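# Sort heavy parcels from cart into desk letter tray

## Task

The cart's top tier holds three identical-looking parcels; one or two of them are heavy and the others far lighter, which shows up as higher motor effort readings while a parcel is held. Place each heavy parcel in the letter tray on the desk so it sits entirely within the tray's walls, and leave each light parcel resting on the cart's top tier within its rim. At the end the gripper must have released everything and the robot must have backed away; nothing may count as placed if only the robot is keeping it there. The robot must not topple or be left leaning.

## Robot and tools

Robot: a Hello Robot Stretch 3 with a single arm. It has a two-wheeled base (0.33 m long, 0.34 m wide), a lift that slides up a mast, and a telescoping arm that sticks out to the robot's RIGHT side. The base cannot strafe, so moving the gripper forward or back means driving the base. Turns on the spot pivot about the point between the drive wheels, 0.05 m behind the front edge; with the arm in and the wrist folded the robot sweeps a 0.28 m radius, and an unfolded level wrist reaches past that.

Frames: the base frame has its origin on the floor between the drive wheels, x forward, y left, z up. hand_pose is reported in it, located where closed fingertips meet; with all wrist joints at zero its x axis points up, y back toward the mast, z toward the rear. The odometry frame is the base frame as it was at the start of the scene. Heading is positive to the left, range -3.142 to 3.142; odometry counts wheel turns, so slip shows as travel.

Tools:
- execute_actions: arguments "actions" (a list holding exactly one action, or empty to just read state and images) and optional "cameras" (list from head_camera, nav_camera, wrist_camera, all; omitted/null/["all"] gives all, [] gives none). An action may contain "base", "joints", both, plus optional "contact_limits"; their motions start at once and may finish at different times.
  base holds one command only, an offset from where the base last measured itself: {"translate_m": d} drives straight d metres, forward positive, range -1 to 1; or {"rotate_rad": d} turns in place d radians, counter-clockwise (left) positive, range -3.2 to 3.2.
  joints is a set of absolute targets keyed by name: lift_m 0 to 1.1 (arm height); arm_m 0 to 0.52 (extension); wrist_yaw_rad -1.345 to 4.42 (0 along the arm, positive toward the front, 3.0 folded over the base); wrist_pitch_rad -1.57 to 0.451 (0 level, negative tips fingers down); wrist_roll_rad -2.911 to 2.911; gripper_m -0.089 to 0.179 (larger is wider; true fingertip gap is smaller by about 0.007 nearly shut, 0.025 fully open, zero below 0.007); head_pan_rad -3.953 to 1.73 (0 ahead, positive left, -1.57 along the arm); head_tilt_rad -1.53 to 0.419 (negative down). Metres and radians throughout.
  contact_limits: {"arm_m": n}, n a motor_effort percent 1 to 100, halts the arm motion once effort reaches about n (negative when retracting) and caps holding force until the next action. Too small stops instantly.
  An unknown key or out-of-range value rejects the whole call and nothing moves. Joints or base left out of an action may still be pushing toward old targets without it showing in status. One action runs at most 15 s. After a result reporting a stop, the remaining execute_actions, wait and finished_scene calls in that same reply are skipped.
- wait: {"seconds": 0 to 10}; commands nothing and returns state and images.
- zoom_image: {"camera": name, "region": [x0, y0, x1, y1]} in pixels of that camera's most recent full image, at most 504 by 504, origin top-left.
- finished_scene: {"scene": n}; ends the current scene permanently and reports success. The goal must already hold by itself. Replying without any tool call ends everything.

Result lines: base_status and joint_status tell how each motion of the last accepted action ended: done (for the base, wheels turned the commanded amount even if they slipped), off_target (stopped short, may still push), contact_stop, time_out, torque_fault (the old target is dropped; it holds where it stopped unless slack or off). on_its_own covers uncommanded joints; its "held at" is the held target, not the position. motor_effort is percent of maximum, positive toward larger joint values, bracketed number is the peak; readings carry fixed biases and noise. Weigh parcels by comparing lift effort while holding each one. Positive wheel effort pushes forward. lidar_m: 12 distances from the base origin, 30 degree sectors counter-clockwise starting straight ahead (4th left, 7th behind, 10th right), plane 0.17 m high, range 0.15 to 12 m, "-" for nothing; blind to clear objects and the robot, sees table legs not tops, partly blocked by the mast and low lift. wrist_depth_mm (45 to 1000) and head_depth_mm (280 to 4000, sideways image): 7x7 grids of median depth, top-left first. base_tilt gives forward/right lean in degrees; turned_by_wheels and turned_by_imu give turning since last result.

Cameras: head_camera and nav_camera move with head pan/tilt; wrist_camera rides on the gripper. Calibration (K, distortion, T_world_to_cam from base frame) is approximate.

Gripping: command gripper_m below the parcel width to grasp; release by going at least 0.02 above where contact began. Readings do not prove a hold. Over-squeezing triggers a stall guard that lets heavy items slip; send a new value to re-squeeze.

Speed: full base speed (0.30 m/s, 1.9 rad/s) only when stowed: lift_m under 0.30, arm_m under 0.03, wrist_yaw_rad over 2.54; otherwise 0.10 m/s and 0.63 rad/s.

Cautions: fold or unfold the wrist only with lift_m 0.32 to 0.95, wrist_pitch_rad -0.4 and roll near 0; once folded lift may drop to 0.25. With yaw below -0.4 keep pitch at -0.5 or lower. Lift and arm go slack after a contact_stop; a loaded slack lift sinks. Base, wrist and head never stop on contact; wrist servos shut off for 10 s after prolonged strain. Pushing against something rigid with the gripper above about 0.45 m, pushing twice, raising the contact limit, driving while holding or hooking a fixed object, or snagging furniture (especially reversing) can tip the robot. If it leans, reverse the last move in small steps, free the gripper, and lower lift_m to about 0.2. Avoid drops, slams, hard hits and hard pushes. Loose objects may occasionally get nudged.

Each tool is called after "Call:" by a JSON object that holds its "method" and its "body", one argument or row to a line.

## Session

Call:
{"method": "execute_actions", "body": {
  "actions": []
}}

Scene clock: 0.00 s.
base_odometry: x=+0.000 y=+0.000 heading=+0.000 (m, m, rad; odometry frame)
turned_by_wheels: +0.000 (rad since the last result)
turned_by_imu: +0.000 (rad since the last result)
base_tilt: forward=-1.0 right=-0.2 (deg)
lidar_m: 1.82 2.24 1.64 1.57 1.30 2.20 1.84 1.89 2.27 1.89 2.10 2.23
head_depth_mm: 1948 2203 2208 2211 1997 2225 2195 / 1954 2191 2204 2206 2226 2223 2196 / 1954 2196 2199 2205 1866 2218 2215 / 1958 2199 2201 2213 1871 2223 2063 / 1965 2188 2204 2205 2210 2202 2201 / 1968 2194 2202 2209 2210 2205 2214 / 1959 2200 2211 2198 2203 2237 2185
base_status: not commanded
joint_positions: lift_m=+0.598 arm_m=+0.002 wrist_yaw_rad=+2.943 wrist_pitch_rad=-0.399 wrist_roll_rad=+0.006 gripper_m=+0.037 head_pan_rad=-0.005 head_tilt_rad=-0.003
joint_status: not commanded
motor_effort: left_wheel=+0 right_wheel=+0 lift_m=+24 arm_m=+0 wrist_yaw_rad=+0 wrist_pitch_rad=+5 wrist_roll_rad=+0 gripper_m=+1 head_pan_rad=+0 head_tilt_rad=+2 (%)
hand_pose: x=+0.0236 y=+0.0755 z=+0.6151 quat_wxyz=(+0.209, +0.705, +0.070, +0.674) (m; base frame)
wrist_depth_mm: - - - - - - - / - - - - - - - / - - - - - - - / - - - - - - - / - - - - - - - / 889 905 - 884 944 909 934 / 746 777 772 786 797 792 808
pictures: head_camera (sideways: a quarter turn clockwise sets it upright), nav_camera (sideways: a quarter turn counterclockwise sets it upright), wrist_camera
Images, in order (width x height): head_camera 896x504, nav_camera 672x504, wrist_camera 644x364.

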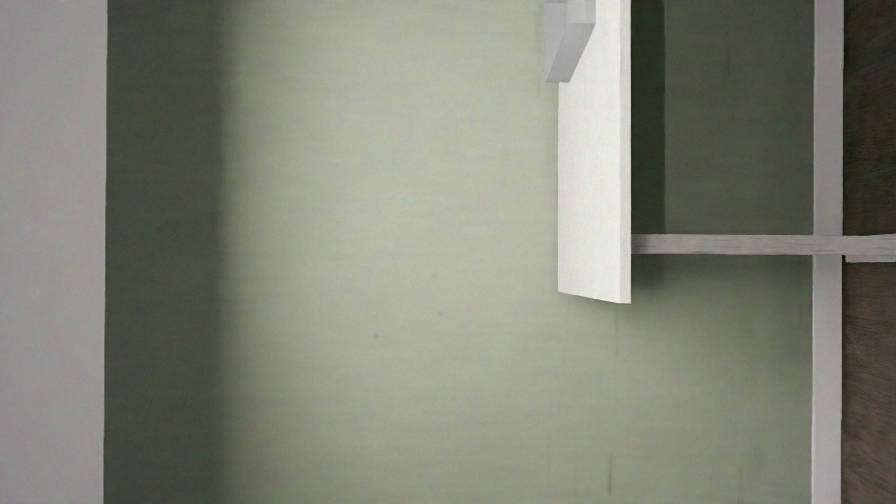

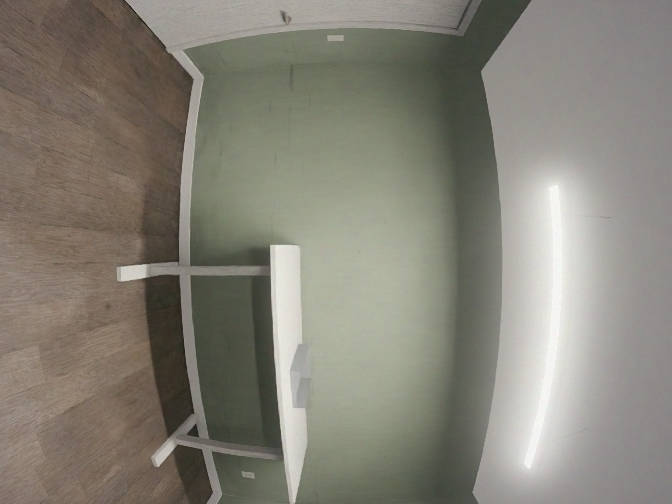

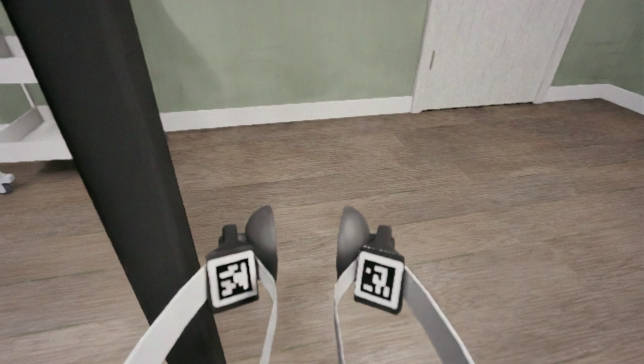

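Call:
{"method": "execute_actions", "body": {
  "actions": [
    {"joints":{"head_pan_rad":1.7,"head_tilt_rad":-0.5}}
  ],
  "cameras": ["head_camera","nav_camera"]
}}

Scene clock: 2.33 s.
base_odometry: x=+0.000 y=+0.000 heading=+0.000 (m, m, rad; odometry frame)
turned_by_wheels: +0.000 (rad since the last result)
turned_by_imu: +0.001 (rad since the last result)
base_tilt: forward=-1.0 right=-0.2 (deg)
lidar_m: 1.82 2.23 1.64 1.57 1.30 2.19 1.84 1.90 2.28 1.89 2.10 2.23
head_depth_mm: 1281 1388 1508 1651 1800 1583 1316 / 1294 1408 1526 1675 1827 1589 1319 / 1313 1421 1546 1712 1860 1592 1318 / 1330 1434 1570 1718 1866 1581 1318 / 1339 1458 1580 1722 1860 1583 1315 / 1356 1481 1593 1425 1499 1543 1333 / 1372 1484 1602 - - - -
base_status: not commanded
joint_positions: lift_m=+0.598 arm_m=+0.002 wrist_yaw_rad=+2.943 wrist_pitch_rad=-0.399 wrist_roll_rad=+0.006 gripper_m=+0.037 head_pan_rad=+1.693 head_tilt_rad=-0.494
joint_status: all done
motor_effort: left_wheel=-1(0) right_wheel=+0(0) lift_m=+24(25) arm_m=+0(1) wrist_yaw_rad=+0(0) wrist_pitch_rad=+5(5) wrist_roll_rad=+0(0) gripper_m=+0(0) head_pan_rad=+2(28) head_tilt_rad=-2(23) (%)
hand_pose: x=+0.0236 y=+0.0755 z=+0.6151 quat_wxyz=(+0.209, +0.705, +0.070, +0.674) (m; base frame)
wrist_depth_mm: - - - - - - - / - - - - - - - / - - - - - - - / - - - - - - - / - - - - - - - / 862 871 - 904 951 902 913 / 749 772 771 772 763 793 795
pictures: head_camera (sideways: a quarter turn clockwise sets it upright), nav_camera (sideways: a quarter turn counterclockwise sets it upright)
camera_calibration (this result's frames):
head_camera: T_world_to_cam=[[0.081539, -0.462627, -0.882796, 1.17379], [-0.990239, -0.138061, -0.0191125, 0.0338579], [-0.113038, 0.875737, -0.469369, 0.57221], [0, 0, 0, 1]] pos_world=[0.00249869, 0.046597, 1.30544]
nav_camera: T_world_to_cam=[[-0.0358031, 0.504391, 0.862733, -1.08827], [0.989418, 0.139355, -0.0404123, 0.0937681], [-0.140609, 0.852156, -0.504042, 0.615457], [0, 0, 0, 1]] pos_world=[-0.0452002, 0.0113801, 1.25289]
Images, in order (width x height): head_camera 896x504, nav_camera 672x504.

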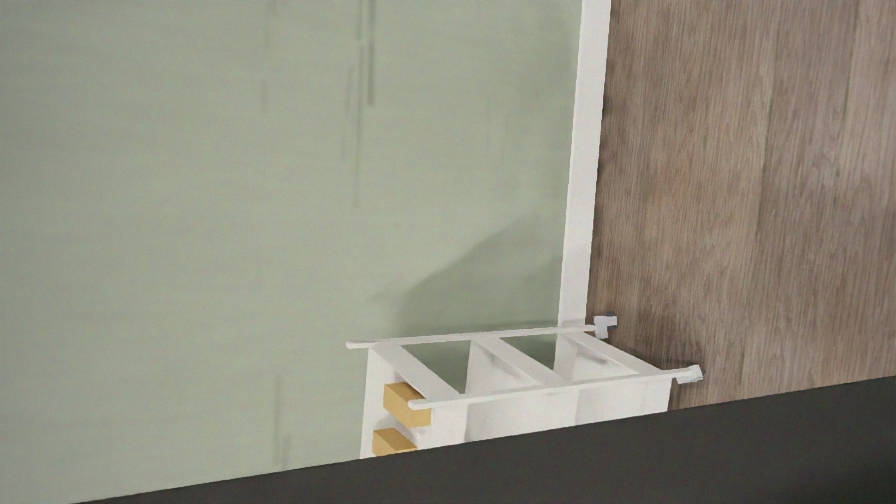

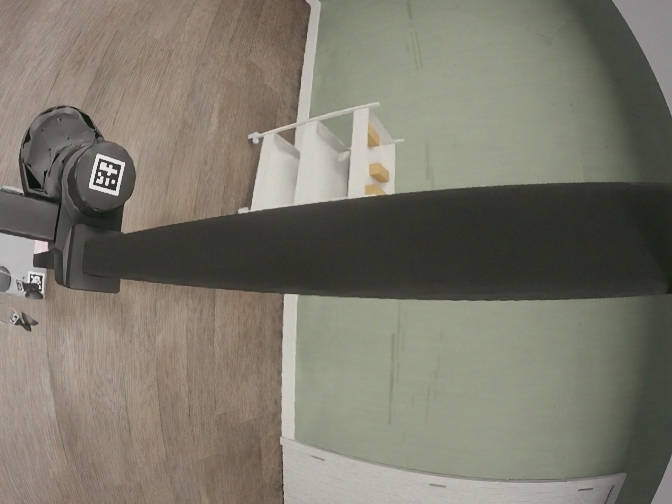

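Call:
{"method": "execute_actions", "body": {
  "actions": [
    {"base":{"rotate_rad":3.14},"joints":{"head_pan_rad":-1.57,"head_tilt_rad":-0.6}}
  ],
  "cameras": ["head_camera","nav_camera"]
}}

Scene clock: 9.10 s.
base_odometry: x=+0.000 y=+0.000 heading=+3.140 (m, m, rad; odometry frame)
turned_by_wheels: +3.140 (rad since the last result)
turned_by_imu: +3.156 (rad since the last result)
base_tilt: forward=-1.0 right=-0.2 (deg)
lidar_m: 1.84 1.89 2.29 1.89 2.19 2.23 1.82 2.30 1.65 1.57 1.16 2.14
head_depth_mm: 1333 1456 1619 1830 1777 1455 1243 / 1326 1461 1624 1824 1771 1466 1238 / 1321 1457 1614 1818 1764 1465 1247 / 1319 1452 1630 1828 1776 1463 1245 / 1325 1452 1613 1813 1775 1463 1243 / 1321 1453 1591 1783 1711 1465 1246 / 1322 1448 1469 1526 1600 1464 1243
base_status: done
joint_positions: lift_m=+0.598 arm_m=+0.002 wrist_yaw_rad=+2.943 wrist_pitch_rad=-0.399 wrist_roll_rad=+0.006 gripper_m=+0.037 head_pan_rad=-1.563 head_tilt_rad=-0.593
joint_status: all done
motor_effort: left_wheel=-3(9) right_wheel=+2(5) lift_m=+25(24) arm_m=+0(0) wrist_yaw_rad=+0(0) wrist_pitch_rad=+5(5) wrist_roll_rad=+0(0) gripper_m=+0(0) head_pan_rad=-3(29) head_tilt_rad=-3(11) (%)
hand_pose: x=+0.0236 y=+0.0755 z=+0.6151 quat_wxyz=(+0.209, +0.705, +0.070, +0.674) (m; base frame)
wrist_depth_mm: - - - - - - - / - - - - - - - / - - - - - - - / - - - - - - - / - - - - - - - / 880 868 - 885 909 944 910 / 775 789 768 773 781 787 799
pictures: head_camera (sideways: a quarter turn clockwise sets it upright), nav_camera (sideways: a quarter turn counterclockwise sets it upright)
camera_calibration (this result's frames):
head_camera: T_world_to_cam=[[-0.0289605, 0.553948, -0.832047, 1.10829], [0.999507, 0.0261485, -0.0173804, 0.019463], [0.0121289, -0.83214, -0.554432, 0.682125], [0, 0, 0, 1]] pos_world=[0.00436976, -0.0468202, 1.30068]
nav_camera: T_world_to_cam=[[-0.0212528, -0.588068, 0.808532, -1.01769], [-0.998884, -0.0216311, -0.0419892, 0.107944], [0.042182, -0.808522, -0.586952, 0.722211], [0, 0, 0, 1]] pos_world=[0.0557311, -0.0122105, 1.25127]
Images, in order (width x height): head_camera 896x504, nav_camera 672x504.

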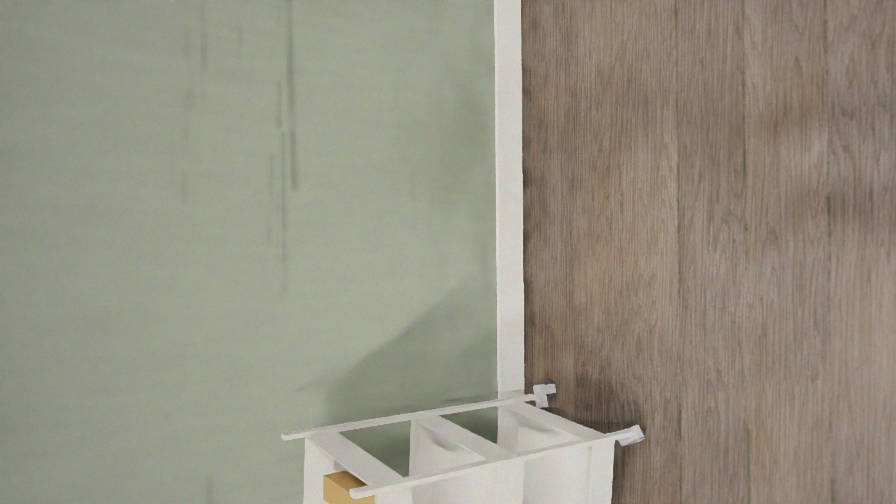

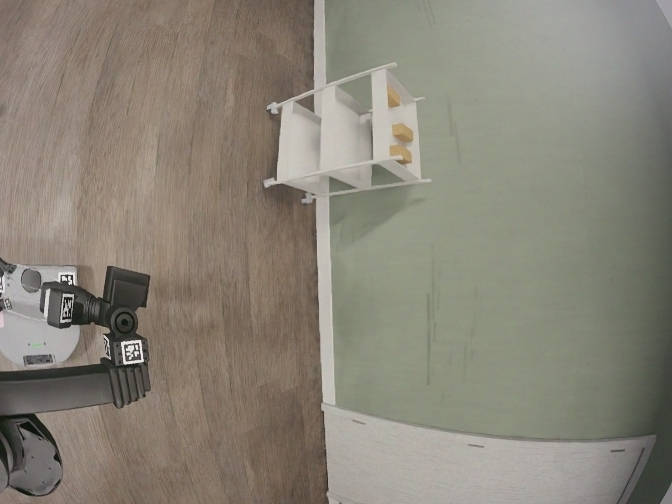

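Call:
{"method": "execute_actions", "body": {
  "actions": [
    {"base":{"rotate_rad":-0.725},"joints":{"lift_m":0.26}}
  ],
  "cameras": []
}}

Call:
{"method": "execute_actions", "body": {
  "actions": [
    {"base":{"translate_m":0.93}}
  ],
  "cameras": []
}}

Call:
{"method": "execute_actions", "body": {
  "actions": [
    {"base":{"rotate_rad":0.71},"joints":{"lift_m":0.9,"head_tilt_rad":-0.9}}
  ],
  "cameras": ["head_camera","nav_camera"]
}}

Scene clock: 15.20 s.
base_odometry: x=+0.000 y=+0.000 heading=+2.415 (m, m, rad; odometry frame)
turned_by_wheels: -0.725 (rad since the last result)
turned_by_imu: -0.726 (rad since the last result)
base_tilt: forward=-1.1 right=-0.2 (deg)
lidar_m: 1.32 1.84 1.84 2.14 2.18 1.89 2.22 1.82 2.30 1.79 1.57 1.16
head_depth_mm: 2210 2394 2601 2262 1773 1466 1248 / 2124 2365 2674 2252 1771 1467 1244 / 1909 2128 2381 2273 1778 1462 1244 / 1758 1934 2144 2246 1771 1461 1243 / 1625 1776 1952 2097 1776 1463 1247 / 1514 1638 1801 1988 1771 1460 1240 / 1432 1549 1679 1824 1784 1465 1246
base_status: done
joint_positions: lift_m=+0.260 arm_m=+0.002 wrist_yaw_rad=+2.943 wrist_pitch_rad=-0.400 wrist_roll_rad=+0.006 gripper_m=+0.037 head_pan_rad=-1.563 head_tilt_rad=-0.593
joint_status: all done
motor_effort: left_wheel=+2(7) right_wheel=-2(6) lift_m=+17(23) arm_m=-1(0) wrist_yaw_rad=+0(0) wrist_pitch_rad=+6(6) wrist_roll_rad=+0(0) gripper_m=+0(0) head_pan_rad=-2(2) head_tilt_rad=-3(4) (%)
hand_pose: x=+0.0235 y=+0.0755 z=+0.2772 quat_wxyz=(+0.209, +0.705, +0.070, +0.674) (m; base frame)
wrist_depth_mm: - - - - - - - / - - - - - - - / 873 - 874 901 928 930 952 / 690 - 691 689 694 716 724 / 550 - 589 563 585 584 582 / 468 - - - 505 488 490 / - - - 414 419 416 421
pictures: none
No camera images: the call's "cameras" was empty. Leave "cameras" out to get every camera's image.

Scene clock: 20.00 s.
base_odometry: x=-0.695 y=+0.618 heading=+2.415 (m, m, rad; odometry frame)
turned_by_wheels: +0.000 (rad since the last result)
turned_by_imu: +0.005 (rad since the last result)
base_tilt: forward=-1.0 right=-0.2 (deg)
lidar_m: 1.10 1.79 1.21 1.38 2.82 2.66 2.98 2.57 1.80 0.52 0.49 0.49
head_depth_mm: 1393 1573 1809 2073 1766 1470 1246 / 1255 1404 1608 1864 1767 1467 1246 / 1141 1263 1424 1630 1723 1461 1245 / 1047 1156 1281 1448 1628 1460 1240 / 969 1062 1171 1302 1456 1431 1193 / 900 979 1071 1179 1230 779 904 / 844 910 990 1074 851 740 866
base_status: done
joint_positions: lift_m=+0.260 arm_m=+0.002 wrist_yaw_rad=+2.943 wrist_pitch_rad=-0.400 wrist_roll_rad=+0.006 gripper_m=+0.037 head_pan_rad=-1.563 head_tilt_rad=-0.593
joint_status: not commanded
motor_effort: left_wheel=+1(15) right_wheel=-2(5) lift_m=+17(17) arm_m=+0(0) wrist_yaw_rad=+0(0) wrist_pitch_rad=+6(6) wrist_roll_rad=+0(0) gripper_m=+0(0) head_pan_rad=-2(2) head_tilt_rad=-4(3) (%)
hand_pose: x=+0.0235 y=+0.0755 z=+0.2772 quat_wxyz=(+0.209, +0.705, +0.070, +0.674) (m; base frame)
wrist_depth_mm: - - - - - - - / - - - - - - - / 881 - 897 933 924 938 970 / 683 - 688 694 724 716 730 / 552 - 592 566 586 578 586 / 473 - - - 503 481 494 / - - - 412 422 423 419
pictures: none
No camera images: the call's "cameras" was empty. Leave "cameras" out to get every camera's image.

Scene clock: 26.67 s.
base_odometry: x=-0.695 y=+0.618 heading=+3.125 (m, m, rad; odometry frame)
turned_by_wheels: +0.710 (rad since the last result)
turned_by_imu: +0.712 (rad since the last result)
base_tilt: forward=-1.0 right=-0.2 (deg)
lidar_m: 1.28 1.21 1.57 2.81 2.88 3.11 2.56 1.42 0.50 0.49 0.51 1.26
head_depth_mm: 846 977 951 811 - 1217 1121 / 841 973 884 805 - 1206 1121 / 841 973 896 806 - - - / 837 968 908 808 - 1227 - / 836 969 930 758 - 1228 1119 / 835 967 1083 808 1374 1252 1119 / 832 963 1140 1395 1410 1250 1120
base_status: done
joint_positions: lift_m=+0.900 arm_m=+0.002 wrist_yaw_rad=+2.943 wrist_pitch_rad=-0.400 wrist_roll_rad=+0.006 gripper_m=+0.037 head_pan_rad=-1.563 head_tilt_rad=-0.889
joint_status: all done
motor_effort: left_wheel=-2(13) right_wheel=+1(8) lift_m=+32(32) arm_m=+0(1) wrist_yaw_rad=+0(0) wrist_pitch_rad=+6(6) wrist_roll_rad=+0(0) gripper_m=+1(0) head_pan_rad=-2(2) head_tilt_rad=-5(21) (%)
hand_pose: x=+0.0235 y=+0.0754 z=+0.9164 quat_wxyz=(+0.209, +0.705, +0.071, +0.674) (m; base frame)
wrist_depth_mm: - - - - - - - / - - - - - - - / - - - - - - - / - - - - - - - / - - - - - - - / - - - - - - - / - - - - - - -
pictures: head_camera (sideways: a quarter turn clockwise sets it upright), nav_camera (sideways: a quarter turn counterclockwise sets it upright)
camera_calibration (this result's frames):
head_camera: T_world_to_cam=[[-0.0304636, 0.77284, -0.63387, 0.850008], [0.999482, 0.0301648, -0.0112566, 0.0114851], [0.010421, -0.633884, -0.773358, 0.966894], [0, 0, 0, 1]] pos_world=[0.00433915, -0.044368, 1.28668]
nav_camera: T_world_to_cam=[[-0.0198213, -0.798606, 0.601527, -0.747924], [-0.998986, -0.00850151, -0.0442051, 0.110813], [0.0404164, -0.601794, -0.797628, 0.99623], [0, 0, 0, 1]] pos_world=[0.0556121, 0.00317031, 1.24942]
Images, in order (width x height): head_camera 896x504, nav_camera 672x504.

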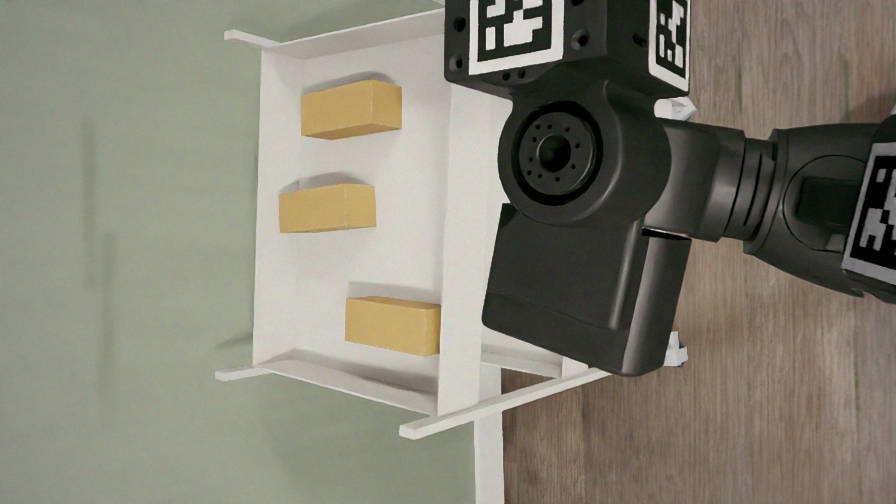

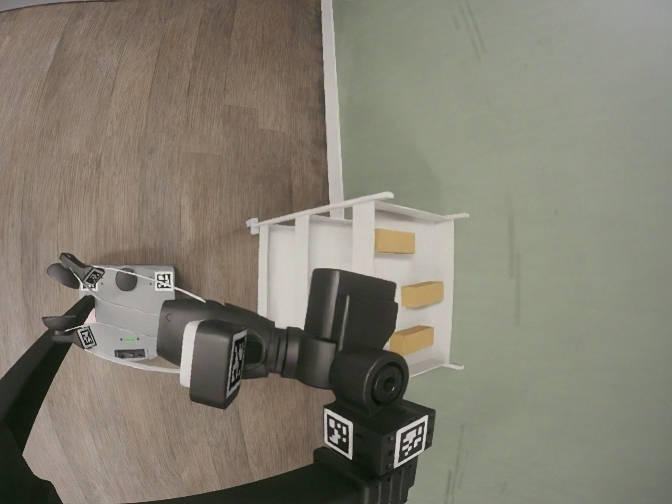

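Call:
{"method": "execute_actions", "body": {
  "actions": [
    {"joints":{"lift_m":0.95,"wrist_yaw_rad":0,"gripper_m":0.13}}
  ],
  "cameras": []
}}

Call:
{"method": "execute_actions", "body": {
  "actions": [
    {"joints":{"wrist_pitch_rad":-1.57,"arm_m":0.3,"lift_m":1.0,"head_tilt_rad":-0.7}}
  ]
}}

Scene clock: 30.90 s.
base_odometry: x=-0.695 y=+0.618 heading=+3.125 (m, m, rad; odometry frame)
turned_by_wheels: +0.000 (rad since the last result)
turned_by_imu: +0.001 (rad since the last result)
base_tilt: forward=-1.1 right=-0.2 (deg)
lidar_m: 1.28 1.21 1.57 2.81 2.88 3.11 2.57 1.41 0.50 0.49 0.51 1.26
head_depth_mm: 844 979 938 - - - 1117 / 841 978 908 - - 1209 1119 / 840 974 913 - - - 1126 / 838 972 919 817 1121 1229 1120 / 835 964 930 756 1035 1232 1119 / 833 966 1087 810 1361 1247 1120 / 831 961 1136 1392 1408 1253 1120
base_status: not commanded
joint_positions: lift_m=+0.950 arm_m=+0.002 wrist_yaw_rad=+0.003 wrist_pitch_rad=-0.400 wrist_roll_rad=+0.006 gripper_m=+0.130 head_pan_rad=-1.563 head_tilt_rad=-0.889
joint_status: all done
motor_effort: left_wheel=-4(3) right_wheel=+1(1) lift_m=+31(32) arm_m=+0(0) wrist_yaw_rad=-2(2) wrist_pitch_rad=+6(6) wrist_roll_rad=+0(0) gripper_m=+1(96) head_pan_rad=-2(2) head_tilt_rad=-4(5) (%)
hand_pose: x=-0.0209 y=-0.3734 z=+0.9664 quat_wxyz=(+0.691, +0.141, -0.695, -0.140) (m; base frame)
wrist_depth_mm: 611 628 640 644 657 656 677 / 657 667 683 710 702 730 752 / 717 750 751 773 800 827 842 / 796 820 713 692 705 900 929 / 904 879 585 586 569 - - / 983 - 475 520 519 - - / - - 429 424 427 - -
pictures: none
No camera images: the call's "cameras" was empty. Leave "cameras" out to get every camera's image.

Scene clock: 34.30 s.
base_odometry: x=-0.695 y=+0.618 heading=+3.125 (m, m, rad; odometry frame)
turned_by_wheels: +0.000 (rad since the last result)
turned_by_imu: +0.001 (rad since the last result)
base_tilt: forward=-1.1 right=-0.2 (deg)
lidar_m: 1.28 1.22 1.57 2.81 2.89 3.10 2.57 1.42 0.50 0.49 0.51 1.26
head_depth_mm: 772 917 1019 1106 784 1275 1181 / - - 1014 947 795 963 1118 / 773 - - 901 806 988 1124 / 792 884 1007 927 804 989 1126 / 790 886 1005 952 743 988 1141 / 788 882 997 1111 750 1280 1163 / 786 880 999 1154 1371 1362 1181
base_status: not commanded
joint_positions: lift_m=+1.000 arm_m=+0.300 wrist_yaw_rad=+0.001 wrist_pitch_rad=-1.546 wrist_roll_rad=+0.006 gripper_m=+0.130 head_pan_rad=-1.563 head_tilt_rad=-0.705
joint_status: all done
joint sent to its limit — the command would take wrist_pitch_rad past its lower limit, so that joint was sent only as far as its limit.
motor_effort: left_wheel=-3(3) right_wheel=+2(1) lift_m=+31(31) arm_m=+4(4) wrist_yaw_rad=-1(2) wrist_pitch_rad=-2(4) wrist_roll_rad=+0(0) gripper_m=+0(0) head_pan_rad=-2(2) head_tilt_rad=+1(13) (%)
hand_pose: x=-0.0216 y=-0.4267 z=+0.8816 quat_wxyz=(+0.505, +0.493, -0.507, -0.496) (m; base frame)
wrist_depth_mm: 972 303 352 359 358 358 - / 647 356 363 366 364 365 - / - - - - - 392 - / - - - - - - - / - - - - - - - / - - - - - - - / - - - - - - -
pictures: head_camera (sideways: a quarter turn clockwise sets it upright), nav_camera (sideways: a quarter turn counterclockwise sets it upright), wrist_camera
camera_calibration (this result's frames):
head_camera: T_world_to_cam=[[-0.0294885, 0.643529, -0.764854, 1.0207], [0.9995, 0.027714, -0.0152172, 0.0166445], [0.0114044, -0.76492, -0.644024, 0.79868], [0, 0, 0, 1]] pos_world=[0.00435415, -0.0463827, 1.29531]
nav_camera: T_world_to_cam=[[-0.0207552, -0.674794, 0.737714, -0.925379], [-0.998926, -0.0165857, -0.0432753, 0.109613], [0.0414374, -0.73782, -0.673725, 0.835092], [0, 0, 0, 1]] pos_world=[0.0556846, -0.00647524, 1.25003]
wrist_camera: T_world_to_cam=[[-0.999748, -0.00737735, 0.021194, -0.0472443], [-0.00394552, 0.987492, 0.157618, 0.311367], [-0.0220917, 0.157494, -0.987273, 1.10969], [0, 0, 0, 1]] pos_world=[-0.0214889, -0.482591, 1.04749]
Images, in order (width x height): head_camera 896x504, nav_camera 672x504, wrist_camera 644x364.

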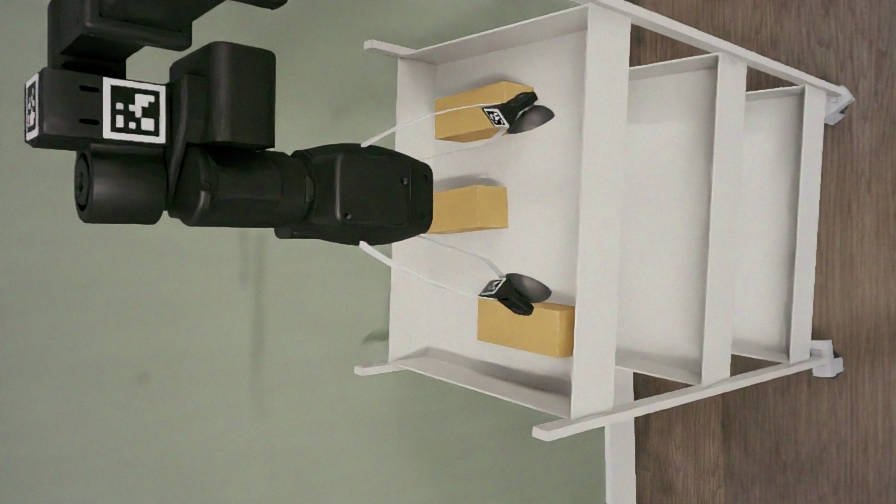

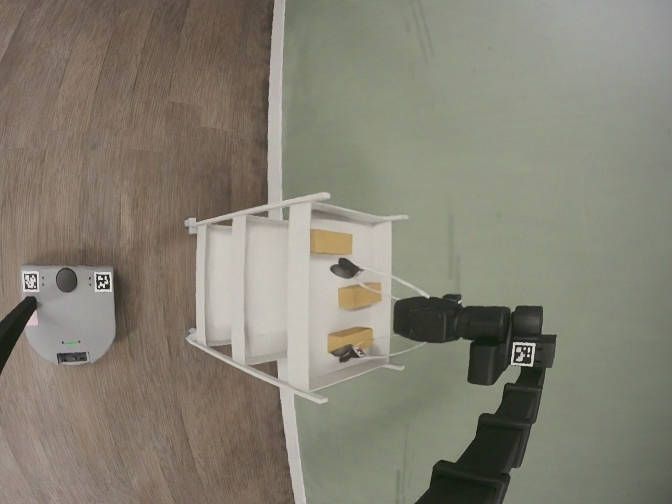

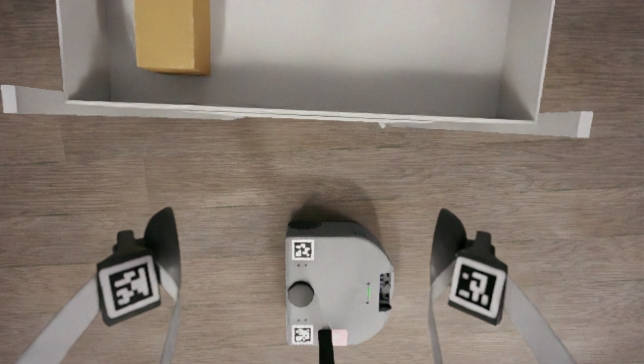

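Call:
{"method": "execute_actions", "body": {
  "actions": [
    {"base":{"translate_m":0.14},"joints":{"arm_m":0.47,"gripper_m":0.1,"lift_m":0.92}}
  ],
  "cameras": ["head_camera","wrist_camera"]
}}

Scene clock: 38.03 s.
base_odometry: x=-0.835 y=+0.620 heading=+3.125 (m, m, rad; odometry frame)
turned_by_wheels: +0.000 (rad since the last result)
turned_by_imu: +0.001 (rad since the last result)
base_tilt: forward=-1.0 right=-0.2 (deg)
lidar_m: 1.34 1.08 1.39 2.82 2.89 3.23 2.70 1.40 0.50 0.49 0.95 1.26
head_depth_mm: 792 858 - 915 804 960 1120 / 783 - 1003 905 806 964 1125 / 784 - 1024 942 778 985 1126 / 784 878 980 951 754 990 1124 / 781 879 998 1153 1337 1360 1184 / 779 875 995 1153 1369 1359 1186 / 780 872 988 1149 1365 1357 1181
base_status: done
joint_positions: lift_m=+0.920 arm_m=+0.470 wrist_yaw_rad=+0.001 wrist_pitch_rad=-1.547 wrist_roll_rad=+0.006 gripper_m=+0.100 head_pan_rad=-1.563 head_tilt_rad=-0.705
joint_status: all done
motor_effort: left_wheel=-3(3) right_wheel=+1(7) lift_m=+17(28) arm_m=+4(9) wrist_yaw_rad=-1(1) wrist_pitch_rad=-1(2) wrist_roll_rad=+0(0) gripper_m=+0(95) head_pan_rad=-2(2) head_tilt_rad=+2(1) (%)
hand_pose: x=-0.0216 y=-0.5964 z=+0.8023 quat_wxyz=(+0.504, +0.493, -0.507, -0.496) (m; base frame)
wrist_depth_mm: 859 892 274 280 281 234 280 / 943 907 286 288 287 239 279 / 967 929 292 246 297 300 280 / 959 977 300 250 307 308 314 / 988 957 307 259 314 318 321 / - - 302 302 320 326 327 / - - - 270 - - -
pictures: head_camera (sideways: a quarter turn clockwise sets it upright), wrist_camera
camera_calibration (this result's frames):
head_camera: T_world_to_cam=[[-0.0294881, 0.643473, -0.764901, 1.02076], [0.9995, 0.027713, -0.0152187, 0.0166464], [0.0114049, -0.764967, -0.643969, 0.798608], [0, 0, 0, 1]] pos_world=[0.00435416, -0.0463832, 1.29531]
wrist_camera: T_world_to_cam=[[-0.999749, -0.00733563, 0.0211875, -0.0467846], [-0.0038839, 0.987339, 0.158576, 0.490633], [-0.0220825, 0.158454, -0.987119, 1.05858], [0, 0, 0, 1]] pos_world=[-0.0214913, -0.6525, 0.96813]
Images, in order (width x height): head_camera 896x504, wrist_camera 644x364.

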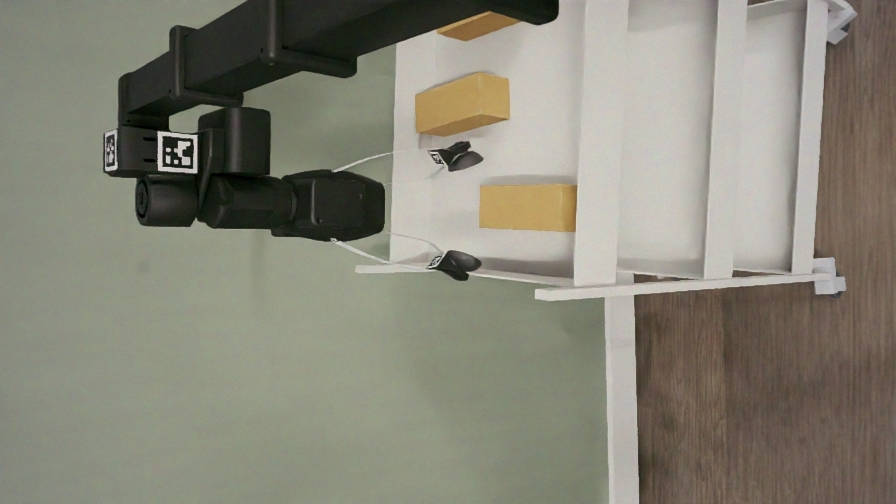

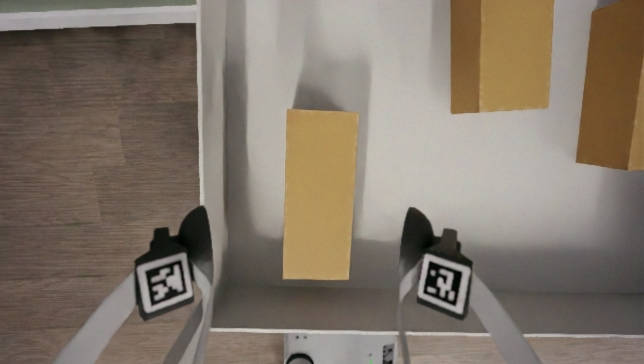

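Call:
{"method": "execute_actions", "body": {
  "actions": [
    {"joints":{"lift_m":0.8,"gripper_m":0.09}}
  ],
  "cameras": ["wrist_camera"]
}}

Call:
{"method": "execute_actions", "body": {
  "actions": [
    {"joints":{"gripper_m":0.03}}
  ],
  "cameras": []
}}

Call:
{"method": "execute_actions", "body": {
  "actions": [
    {"joints":{"lift_m":0.86}}
  ],
  "cameras": ["wrist_camera"]
}}

Scene clock: 42.00 s.
base_odometry: x=-0.835 y=+0.620 heading=+3.125 (m, m, rad; odometry frame)
turned_by_wheels: +0.000 (rad since the last result)
turned_by_imu: +0.001 (rad since the last result)
base_tilt: forward=-1.1 right=-0.2 (deg)
lidar_m: 1.34 1.08 1.39 2.82 2.90 3.25 2.70 1.40 0.51 0.49 0.96 1.25
head_depth_mm: 791 887 1009 956 - - 1124 / 788 885 - 903 804 967 1125 / 786 879 - 927 758 987 1126 / 785 879 983 928 742 986 1123 / 784 879 999 1158 1341 1356 1182 / 781 873 993 1149 1366 1364 1184 / 778 874 990 1147 1362 1363 1182
base_status: not commanded
joint_positions: lift_m=+0.800 arm_m=+0.470 wrist_yaw_rad=+0.001 wrist_pitch_rad=-1.548 wrist_roll_rad=+0.006 gripper_m=+0.090 head_pan_rad=-1.563 head_tilt_rad=-0.705
joint_status: all done
motor_effort: left_wheel=-3(3) right_wheel=+1(1) lift_m=+14(17) arm_m=+4(4) wrist_yaw_rad=+0(0) wrist_pitch_rad=-1(1) wrist_roll_rad=-1(1) gripper_m=+2(52) head_pan_rad=-2(2) head_tilt_rad=+2(2) (%)
hand_pose: x=-0.0216 y=-0.5962 z=+0.6825 quat_wxyz=(+0.504, +0.493, -0.507, -0.496) (m; base frame)
wrist_depth_mm: 769 137 165 165 168 169 139 / 811 139 169 171 172 173 141 / 837 141 174 124 176 179 180 / 851 142 177 128 181 184 186 / 856 134 183 132 134 190 191 / 885 125 189 135 137 196 196 / 933 159 194 139 200 201 204
pictures: wrist_camera
camera_calibration (this result's frames):
wrist_camera: T_world_to_cam=[[-0.999749, -0.00735531, 0.0211812, -0.0442513], [-0.00388386, 0.987192, 0.159491, 0.508696], [-0.0220831, 0.159369, -0.986972, 0.940682], [0, 0, 0, 1]] pos_world=[-0.0214913, -0.652421, 0.848232]
Images, in order (width x height): wrist_camera 644x364.

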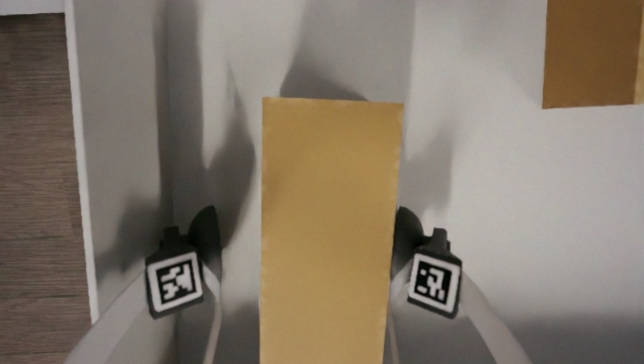

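Scene clock: 43.10 s.
base_odometry: x=-0.835 y=+0.620 heading=+3.125 (m, m, rad; odometry frame)
turned_by_wheels: +0.000 (rad since the last result)
turned_by_imu: +0.000 (rad since the last result)
base_tilt: forward=-1.1 right=-0.2 (deg)
lidar_m: 1.34 1.08 1.39 2.82 2.89 3.24 2.70 1.40 0.51 0.49 0.96 1.25
head_depth_mm: 792 889 1009 957 - - 1130 / 790 884 - 904 805 966 1127 / 788 883 - 928 770 987 1125 / 786 879 982 928 745 991 1124 / 783 878 998 1153 1346 1364 1184 / 781 875 1000 1150 1366 1357 1183 / 779 873 990 1148 1357 1360 1182
base_status: not commanded
joint_positions: lift_m=+0.800 arm_m=+0.470 wrist_yaw_rad=+0.001 wrist_pitch_rad=-1.551 wrist_roll_rad=+0.006 gripper_m=+0.031 head_pan_rad=-1.563 head_tilt_rad=-0.705
joint_status: all done
motor_effort: left_wheel=-3(3) right_wheel=+1(1) lift_m=+14(14) arm_m=+3(4) wrist_yaw_rad=+0(0) wrist_pitch_rad=+0(1) wrist_roll_rad=+0(0) gripper_m=-20(100) head_pan_rad=-2(2) head_tilt_rad=+1(2) (%)
hand_pose: x=-0.0216 y=-0.5954 z=+0.6825 quat_wxyz=(+0.503, +0.494, -0.506, -0.497) (m; base frame)
wrist_depth_mm: 801 137 166 168 169 170 139 / 802 139 171 172 174 175 141 / 830 140 174 126 178 180 182 / 823 142 180 129 184 185 187 / 851 143 134 132 187 191 192 / 908 126 138 137 140 196 200 / 935 159 196 141 200 203 204
pictures: none
No camera images: the call's "cameras" was empty. Leave "cameras" out to get every camera's image.

Scene clock: 44.77 s.
base_odometry: x=-0.835 y=+0.620 heading=+3.125 (m, m, rad; odometry frame)
turned_by_wheels: +0.000 (rad since the last result)
turned_by_imu: +0.000 (rad since the last result)
base_tilt: forward=-1.1 right=-0.2 (deg)
lidar_m: 1.34 1.08 1.39 2.83 2.88 3.25 2.70 1.40 0.50 0.49 0.96 1.26
head_depth_mm: 790 886 991 - 785 965 1117 / 787 868 1048 876 807 966 1125 / 785 852 - 927 788 988 1124 / 783 877 978 938 742 987 1124 / 781 876 995 1150 1340 1362 1182 / 779 876 992 1149 1371 1365 1183 / 777 874 989 1147 1362 1359 1184
base_status: not commanded
joint_positions: lift_m=+0.860 arm_m=+0.470 wrist_yaw_rad=+0.001 wrist_pitch_rad=-1.549 wrist_roll_rad=+0.006 gripper_m=+0.031 head_pan_rad=-1.563 head_tilt_rad=-0.704
joint_status: all done
motor_effort: left_wheel=-3(3) right_wheel=+1(2) lift_m=+32(34) arm_m=+4(3) wrist_yaw_rad=+0(0) wrist_pitch_rad=-1(1) wrist_roll_rad=+0(0) gripper_m=-14(19) head_pan_rad=-2(2) head_tilt_rad=+1(1) (%)
hand_pose: x=-0.0216 y=-0.5961 z=+0.7416 quat_wxyz=(+0.504, +0.493, -0.506, -0.496) (m; base frame)
wrist_depth_mm: 850 812 219 220 223 204 177 / 841 843 223 227 229 209 182 / 884 888 203 123 235 239 239 / 937 898 205 125 242 246 247 / 928 924 129 129 250 252 253 / 965 947 132 132 257 261 262 / 985 990 217 135 248 257 258
pictures: wrist_camera
camera_calibration (this result's frames):
wrist_camera: T_world_to_cam=[[-0.999749, -0.00736729, 0.0211766, -0.0455072], [-0.00388142, 0.987083, 0.160162, 0.498578], [-0.0220831, 0.160039, -0.986864, 0.999369], [0, 0, 0, 1]] pos_world=[-0.0214915, -0.652412, 0.907351]
Images, in order (width x height): wrist_camera 644x364.

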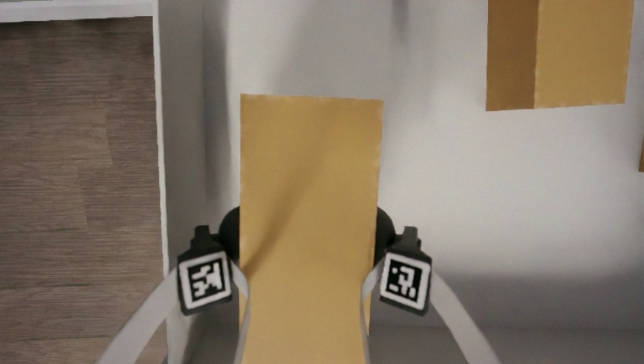

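Call:
{"method": "execute_actions", "body": {
  "actions": [
    {"joints":{"lift_m":0.802}}
  ],
  "cameras": []
}}

Call:
{"method": "execute_actions", "body": {
  "actions": [
    {"joints":{"gripper_m":0.09}}
  ],
  "cameras": []
}}

Call:
{"method": "execute_actions", "body": {
  "actions": [
    {"joints":{"lift_m":0.9}}
  ],
  "cameras": []
}}

Call:
{"method": "execute_actions", "body": {
  "actions": [
    {"base":{"translate_m":-0.135},"joints":{"arm_m":0.52,"wrist_pitch_rad":-1.25}}
  ],
  "cameras": ["wrist_camera","head_camera"]
}}

Scene clock: 48.30 s.
base_odometry: x=-0.835 y=+0.620 heading=+3.125 (m, m, rad; odometry frame)
turned_by_wheels: +0.000 (rad since the last result)
turned_by_imu: +0.001 (rad since the last result)
base_tilt: forward=-1.1 right=-0.2 (deg)
lidar_m: 1.34 1.08 1.39 2.83 2.89 3.25 2.70 1.40 0.51 0.49 0.95 1.26
head_depth_mm: 790 887 1010 955 - - 1123 / 788 885 - 900 805 965 1121 / 786 879 - 928 774 987 1125 / 784 877 980 928 744 991 1128 / 783 876 993 1156 1338 1360 1182 / 781 875 994 1155 1365 1367 1182 / 778 872 991 1145 1365 1368 1186
base_status: not commanded
joint_positions: lift_m=+0.802 arm_m=+0.470 wrist_yaw_rad=+0.001 wrist_pitch_rad=-1.549 wrist_roll_rad=+0.006 gripper_m=+0.031 head_pan_rad=-1.563 head_tilt_rad=-0.704
joint_status: all done
motor_effort: left_wheel=-2(1) right_wheel=+1(1) lift_m=+16(29) arm_m=+3(3) wrist_yaw_rad=+0(1) wrist_pitch_rad=-1(1) wrist_roll_rad=+0(0) gripper_m=-14(13) head_pan_rad=-2(2) head_tilt_rad=+2(1) (%)
hand_pose: x=-0.0216 y=-0.5960 z=+0.6844 quat_wxyz=(+0.504, +0.493, -0.506, -0.496) (m; base frame)
wrist_depth_mm: 770 137 166 167 170 170 138 / 813 139 170 171 174 175 141 / 827 141 174 123 179 180 182 / 839 142 178 125 183 186 187 / 864 143 129 128 188 193 193 / 888 135 132 132 195 197 199 / 928 159 196 135 202 203 205
pictures: none
No camera images: the call's "cameras" was empty. Leave "cameras" out to get every camera's image.

Scene clock: 49.47 s.
base_odometry: x=-0.835 y=+0.620 heading=+3.125 (m, m, rad; odometry frame)
turned_by_wheels: +0.000 (rad since the last result)
turned_by_imu: +0.000 (rad since the last result)
base_tilt: forward=-1.1 right=-0.2 (deg)
lidar_m: 1.34 1.08 1.39 2.82 2.89 3.25 2.70 1.40 0.51 0.49 0.95 1.26
head_depth_mm: 789 885 1010 955 - - 1123 / 790 884 - 901 805 966 1120 / 785 881 - 927 758 991 1122 / 784 881 982 928 743 987 1125 / 783 875 996 1152 1342 1362 1181 / 782 874 995 1148 1374 1362 1182 / 779 874 988 1143 1357 1363 1183
base_status: not commanded
joint_positions: lift_m=+0.802 arm_m=+0.470 wrist_yaw_rad=+0.001 wrist_pitch_rad=-1.549 wrist_roll_rad=+0.006 gripper_m=+0.090 head_pan_rad=-1.563 head_tilt_rad=-0.704
joint_status: all done
motor_effort: left_wheel=-3(3) right_wheel=+1(2) lift_m=+17(17) arm_m=+3(3) wrist_yaw_rad=+0(0) wrist_pitch_rad=-1(1) wrist_roll_rad=+0(0) gripper_m=+0(97) head_pan_rad=-2(2) head_tilt_rad=+2(2) (%)
hand_pose: x=-0.0216 y=-0.5960 z=+0.6844 quat_wxyz=(+0.504, +0.493, -0.506, -0.496) (m; base frame)
wrist_depth_mm: 767 138 166 167 169 170 140 / 800 139 172 172 174 174 141 / 835 141 174 126 179 180 181 / 851 143 180 128 184 185 188 / 877 138 183 133 188 192 194 / 908 125 190 137 196 196 199 / 934 159 195 141 201 203 206
pictures: none
No camera images: the call's "cameras" was empty. Leave "cameras" out to get every camera's image.

Scene clock: 51.20 s.
base_odometry: x=-0.835 y=+0.620 heading=+3.125 (m, m, rad; odometry frame)
turned_by_wheels: +0.000 (rad since the last result)
turned_by_imu: +0.000 (rad since the last result)
base_tilt: forward=-1.0 right=-0.2 (deg)
lidar_m: 1.34 1.08 1.38 2.83 2.89 3.26 2.71 1.41 0.51 0.49 0.95 1.26
head_depth_mm: 789 872 - 926 806 963 1120 / 789 - 1025 905 806 965 1126 / 786 - 1015 956 780 989 1122 / 784 880 982 954 753 987 1122 / 780 878 998 1152 1334 1361 1181 / 779 873 994 1148 1366 1360 1181 / 778 872 992 1148 1358 1364 1181
base_status: not commanded
joint_positions: lift_m=+0.900 arm_m=+0.470 wrist_yaw_rad=+0.001 wrist_pitch_rad=-1.549 wrist_roll_rad=+0.006 gripper_m=+0.090 head_pan_rad=-1.563 head_tilt_rad=-0.704
joint_status: all done
motor_effort: left_wheel=-3(3) right_wheel=+1(1) lift_m=+32(32) arm_m=+3(4) wrist_yaw_rad=+0(0) wrist_pitch_rad=-1(1) wrist_roll_rad=+0(0) gripper_m=+1(0) head_pan_rad=-2(2) head_tilt_rad=+1(1) (%)
hand_pose: x=-0.0216 y=-0.5960 z=+0.7817 quat_wxyz=(+0.504, +0.493, -0.506, -0.496) (m; base frame)
wrist_depth_mm: 896 917 254 259 261 217 255 / 888 920 262 267 269 221 258 / 930 894 269 224 277 280 279 / 940 938 275 228 287 289 289 / 978 - 284 236 291 293 299 / - - 295 286 298 304 306 / - - 244 255 259 269 272
pictures: none
No camera images: the call's "cameras" was empty. Leave "cameras" out to get every camera's image.

Scene clock: 53.63 s.
base_odometry: x=-0.700 y=+0.618 heading=+3.125 (m, m, rad; odometry frame)
turned_by_wheels: +0.000 (rad since the last result)
turned_by_imu: +0.001 (rad since the last result)
base_tilt: forward=-1.0 right=-0.2 (deg)
lidar_m: 1.28 1.21 1.56 2.82 2.88 3.13 2.57 1.41 0.50 0.49 0.51 1.27
head_depth_mm: 797 878 - 916 774 1274 1181 / 796 - 1024 908 804 964 1114 / 792 - 1042 907 808 963 1126 / 788 887 1009 929 806 989 1126 / 788 886 1003 951 758 988 1132 / 786 880 1001 1109 766 1297 1160 / 785 878 1000 1154 1369 1363 1180
base_status: done
joint_positions: lift_m=+0.900 arm_m=+0.520 wrist_yaw_rad=+0.001 wrist_pitch_rad=-1.255 wrist_roll_rad=+0.006 gripper_m=+0.090 head_pan_rad=-1.563 head_tilt_rad=-0.704
joint_status: all done
motor_effort: left_wheel=-2(8) right_wheel=+1(5) lift_m=+31(32) arm_m=+4(4) wrist_yaw_rad=+0(0) wrist_pitch_rad=+2(2) wrist_roll_rad=+0(0) gripper_m=+0(0) head_pan_rad=-2(2) head_tilt_rad=+1(1) (%)
hand_pose: x=-0.0216 y=-0.7212 z=+0.7873 quat_wxyz=(+0.571, +0.414, -0.574, -0.417) (m; base frame)
wrist_depth_mm: 354 361 375 386 391 402 410 / 264 428 443 464 495 524 544 / 267 295 294 276 300 306 258 / 271 288 294 241 296 297 270 / 274 287 287 236 289 243 268 / 276 279 280 231 288 238 263 / 260 234 278 280 280 234 251
pictures: head_camera (sideways: a quarter turn clockwise sets it upright), wrist_camera
camera_calibration (this result's frames):
head_camera: T_world_to_cam=[[-0.0294853, 0.643109, -0.765207, 1.02116], [0.9995, 0.0277056, -0.0152283, 0.0166589], [0.0114071, -0.765274, -0.643604, 0.798134], [0, 0, 0, 1]] pos_world=[0.00435418, -0.0463863, 1.29533]
wrist_camera: T_world_to_cam=[[-0.999751, -0.00117889, 0.0222646, -0.0437402], [-0.00412231, 0.991158, -0.132624, 0.848194], [-0.0219114, -0.132683, -0.990916, 0.856554], [0, 0, 0, 1]] pos_world=[-0.0214646, -0.727096, 0.962239]
Images, in order (width x height): head_camera 896x504, wrist_camera 644x364.

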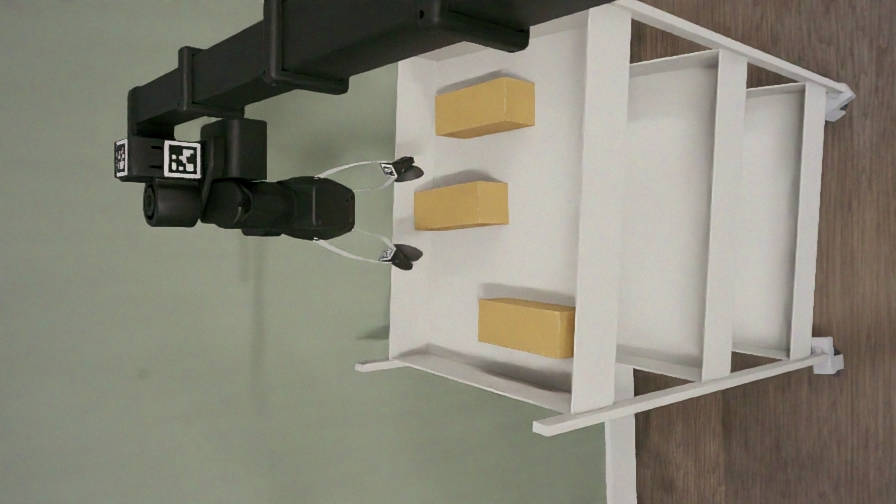

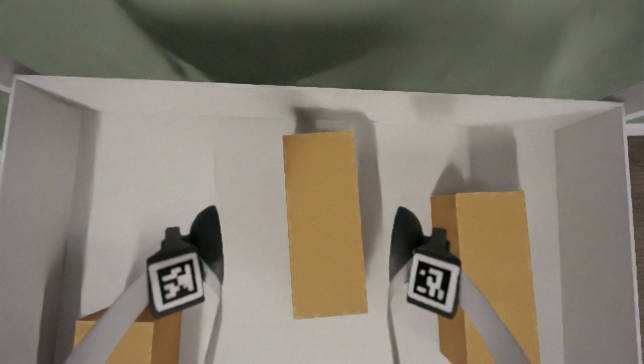

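Call:
{"method": "execute_actions", "body": {
  "actions": [
    {"joints":{"lift_m":0.8}}
  ],
  "cameras": ["wrist_camera"]
}}

Call:
{"method": "execute_actions", "body": {
  "actions": [
    {"joints":{"gripper_m":0.03}}
  ],
  "cameras": []
}}

Call:
{"method": "execute_actions", "body": {
  "actions": [
    {"joints":{"lift_m":0.86}}
  ],
  "cameras": ["wrist_camera"]
}}

Scene clock: 56.73 s.
base_odometry: x=-0.700 y=+0.618 heading=+3.125 (m, m, rad; odometry frame)
turned_by_wheels: +0.000 (rad since the last result)
turned_by_imu: +0.001 (rad since the last result)
base_tilt: forward=-1.1 right=-0.2 (deg)
lidar_m: 1.28 1.21 1.56 2.82 2.88 3.12 2.57 1.41 0.50 0.49 0.51 1.27
head_depth_mm: 795 891 1018 1157 - - 1159 / 795 891 - 902 806 966 1118 / 792 881 - 901 806 961 1124 / 791 886 1006 915 807 986 1123 / 789 883 1005 948 761 987 1134 / 786 881 1000 1109 770 1304 1158 / 785 881 1001 1159 1371 1361 1184
base_status: not commanded
joint_positions: lift_m=+0.800 arm_m=+0.520 wrist_yaw_rad=+0.001 wrist_pitch_rad=-1.254 wrist_roll_rad=+0.006 gripper_m=+0.090 head_pan_rad=-1.563 head_tilt_rad=-0.704
joint_status: all done
motor_effort: left_wheel=-3(2) right_wheel=+2(1) lift_m=+17(28) arm_m=+4(4) wrist_yaw_rad=-1(0) wrist_pitch_rad=+2(2) wrist_roll_rad=+0(1) gripper_m=+0(0) head_pan_rad=-2(2) head_tilt_rad=+1(1) (%)
hand_pose: x=-0.0216 y=-0.7214 z=+0.6880 quat_wxyz=(+0.571, +0.414, -0.574, -0.416) (m; base frame)
wrist_depth_mm: 160 160 157 154 151 148 152 / 194 197 198 146 200 201 196 / 192 193 194 143 199 202 203 / 188 191 192 141 195 195 145 / 185 186 188 138 140 180 142 / 182 182 185 136 136 171 140 / 179 179 182 134 184 171 138
pictures: wrist_camera
camera_calibration (this result's frames):
wrist_camera: T_world_to_cam=[[-0.999751, -0.00115833, 0.0222655, -0.0415165], [-0.00411995, 0.991049, -0.133433, 0.835713], [-0.0219117, -0.133492, -0.990808, 0.757513], [0, 0, 0, 1]] pos_world=[-0.0214647, -0.727159, 0.862987]
Images, in order (width x height): wrist_camera 644x364.

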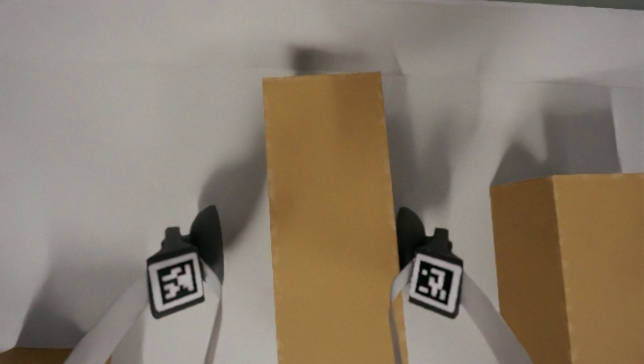

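Scene clock: 57.83 s.
base_odometry: x=-0.700 y=+0.618 heading=+3.125 (m, m, rad; odometry frame)
turned_by_wheels: +0.000 (rad since the last result)
turned_by_imu: +0.000 (rad since the last result)
base_tilt: forward=-1.0 right=-0.2 (deg)
lidar_m: 1.29 1.21 1.56 2.81 2.89 3.11 2.58 1.41 0.50 0.49 0.51 1.27
head_depth_mm: 794 892 1021 1156 - - 1157 / 795 891 - 903 806 965 1121 / 792 880 - 914 807 965 1122 / 789 886 1005 926 806 988 1127 / 787 885 1005 947 759 987 1132 / 786 880 999 1112 769 1303 1160 / 784 881 998 1160 1377 1361 1183
base_status: not commanded
joint_positions: lift_m=+0.800 arm_m=+0.520 wrist_yaw_rad=+0.000 wrist_pitch_rad=-1.256 wrist_roll_rad=+0.006 gripper_m=+0.031 head_pan_rad=-1.563 head_tilt_rad=-0.704
joint_status: all done
motor_effort: left_wheel=-4(5) right_wheel=+4(7) lift_m=+20(20) arm_m=+4(4) wrist_yaw_rad=+0(1) wrist_pitch_rad=+2(2) wrist_roll_rad=+0(0) gripper_m=-15(100) head_pan_rad=-2(3) head_tilt_rad=+2(1) (%)
hand_pose: x=-0.0216 y=-0.7210 z=+0.6878 quat_wxyz=(+0.571, +0.414, -0.574, -0.417) (m; base frame)
wrist_depth_mm: 162 160 156 154 152 149 148 / 194 194 196 145 199 201 197 / 190 191 192 143 198 199 202 / 188 190 189 140 194 195 144 / 185 186 137 138 191 181 141 / 181 183 134 135 - 182 139 / 177 179 180 132 185 171 136
pictures: none
No camera images: the call's "cameras" was empty. Leave "cameras" out to get every camera's image.

Scene clock: 59.20 s.
base_odometry: x=-0.700 y=+0.618 heading=+3.125 (m, m, rad; odometry frame)
turned_by_wheels: +0.000 (rad since the last result)
turned_by_imu: +0.000 (rad since the last result)
base_tilt: forward=-1.0 right=-0.2 (deg)
lidar_m: 1.28 1.21 1.56 2.82 2.88 3.12 2.58 1.41 0.50 0.49 0.51 1.26
head_depth_mm: 796 893 980 - 827 1275 1184 / 795 861 1036 899 805 962 1119 / 793 859 1040 899 805 965 1125 / 790 886 1006 927 804 985 1118 / 788 884 1004 950 759 986 1135 / 787 880 1000 1110 769 1306 1160 / 784 877 997 1152 1371 1355 1178
base_status: not commanded
joint_positions: lift_m=+0.859 arm_m=+0.520 wrist_yaw_rad=+0.000 wrist_pitch_rad=-1.264 wrist_roll_rad=+0.006 gripper_m=+0.031 head_pan_rad=-1.563 head_tilt_rad=-0.704
joint_status: all done
motor_effort: left_wheel=-2(4) right_wheel=+2(4) lift_m=+35(35) arm_m=+4(4) wrist_yaw_rad=+0(0) wrist_pitch_rad=+5(6) wrist_roll_rad=+0(0) gripper_m=-13(14) head_pan_rad=-2(2) head_tilt_rad=+1(1) (%)
hand_pose: x=-0.0216 y=-0.7189 z=+0.7466 quat_wxyz=(+0.569, +0.417, -0.572, -0.419) (m; base frame)
wrist_depth_mm: 345 355 384 389 399 411 414 / 232 228 223 218 229 224 233 / 249 250 251 170 260 261 257 / 244 247 248 155 255 256 247 / 242 244 146 143 250 201 234 / 236 239 131 133 248 197 231 / 185 225 237 124 242 194 229
pictures: wrist_camera
camera_calibration (this result's frames):
wrist_camera: T_world_to_cam=[[-0.999752, -0.000874669, 0.0222584, -0.0426376], [-0.00361902, 0.992331, -0.123556, 0.834627], [-0.0219796, -0.123606, -0.992088, 0.823949], [0, 0, 0, 1]] pos_world=[-0.0214964, -0.726419, 0.921502]
Images, in order (width x height): wrist_camera 644x364.

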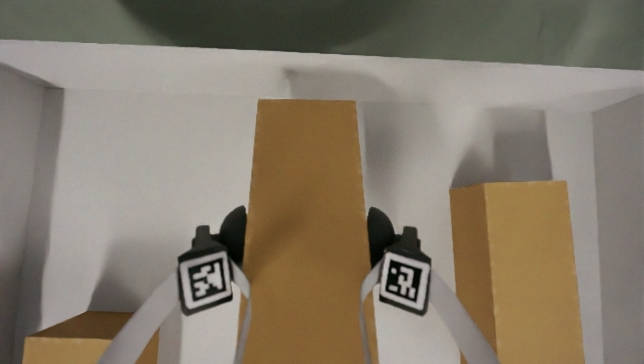

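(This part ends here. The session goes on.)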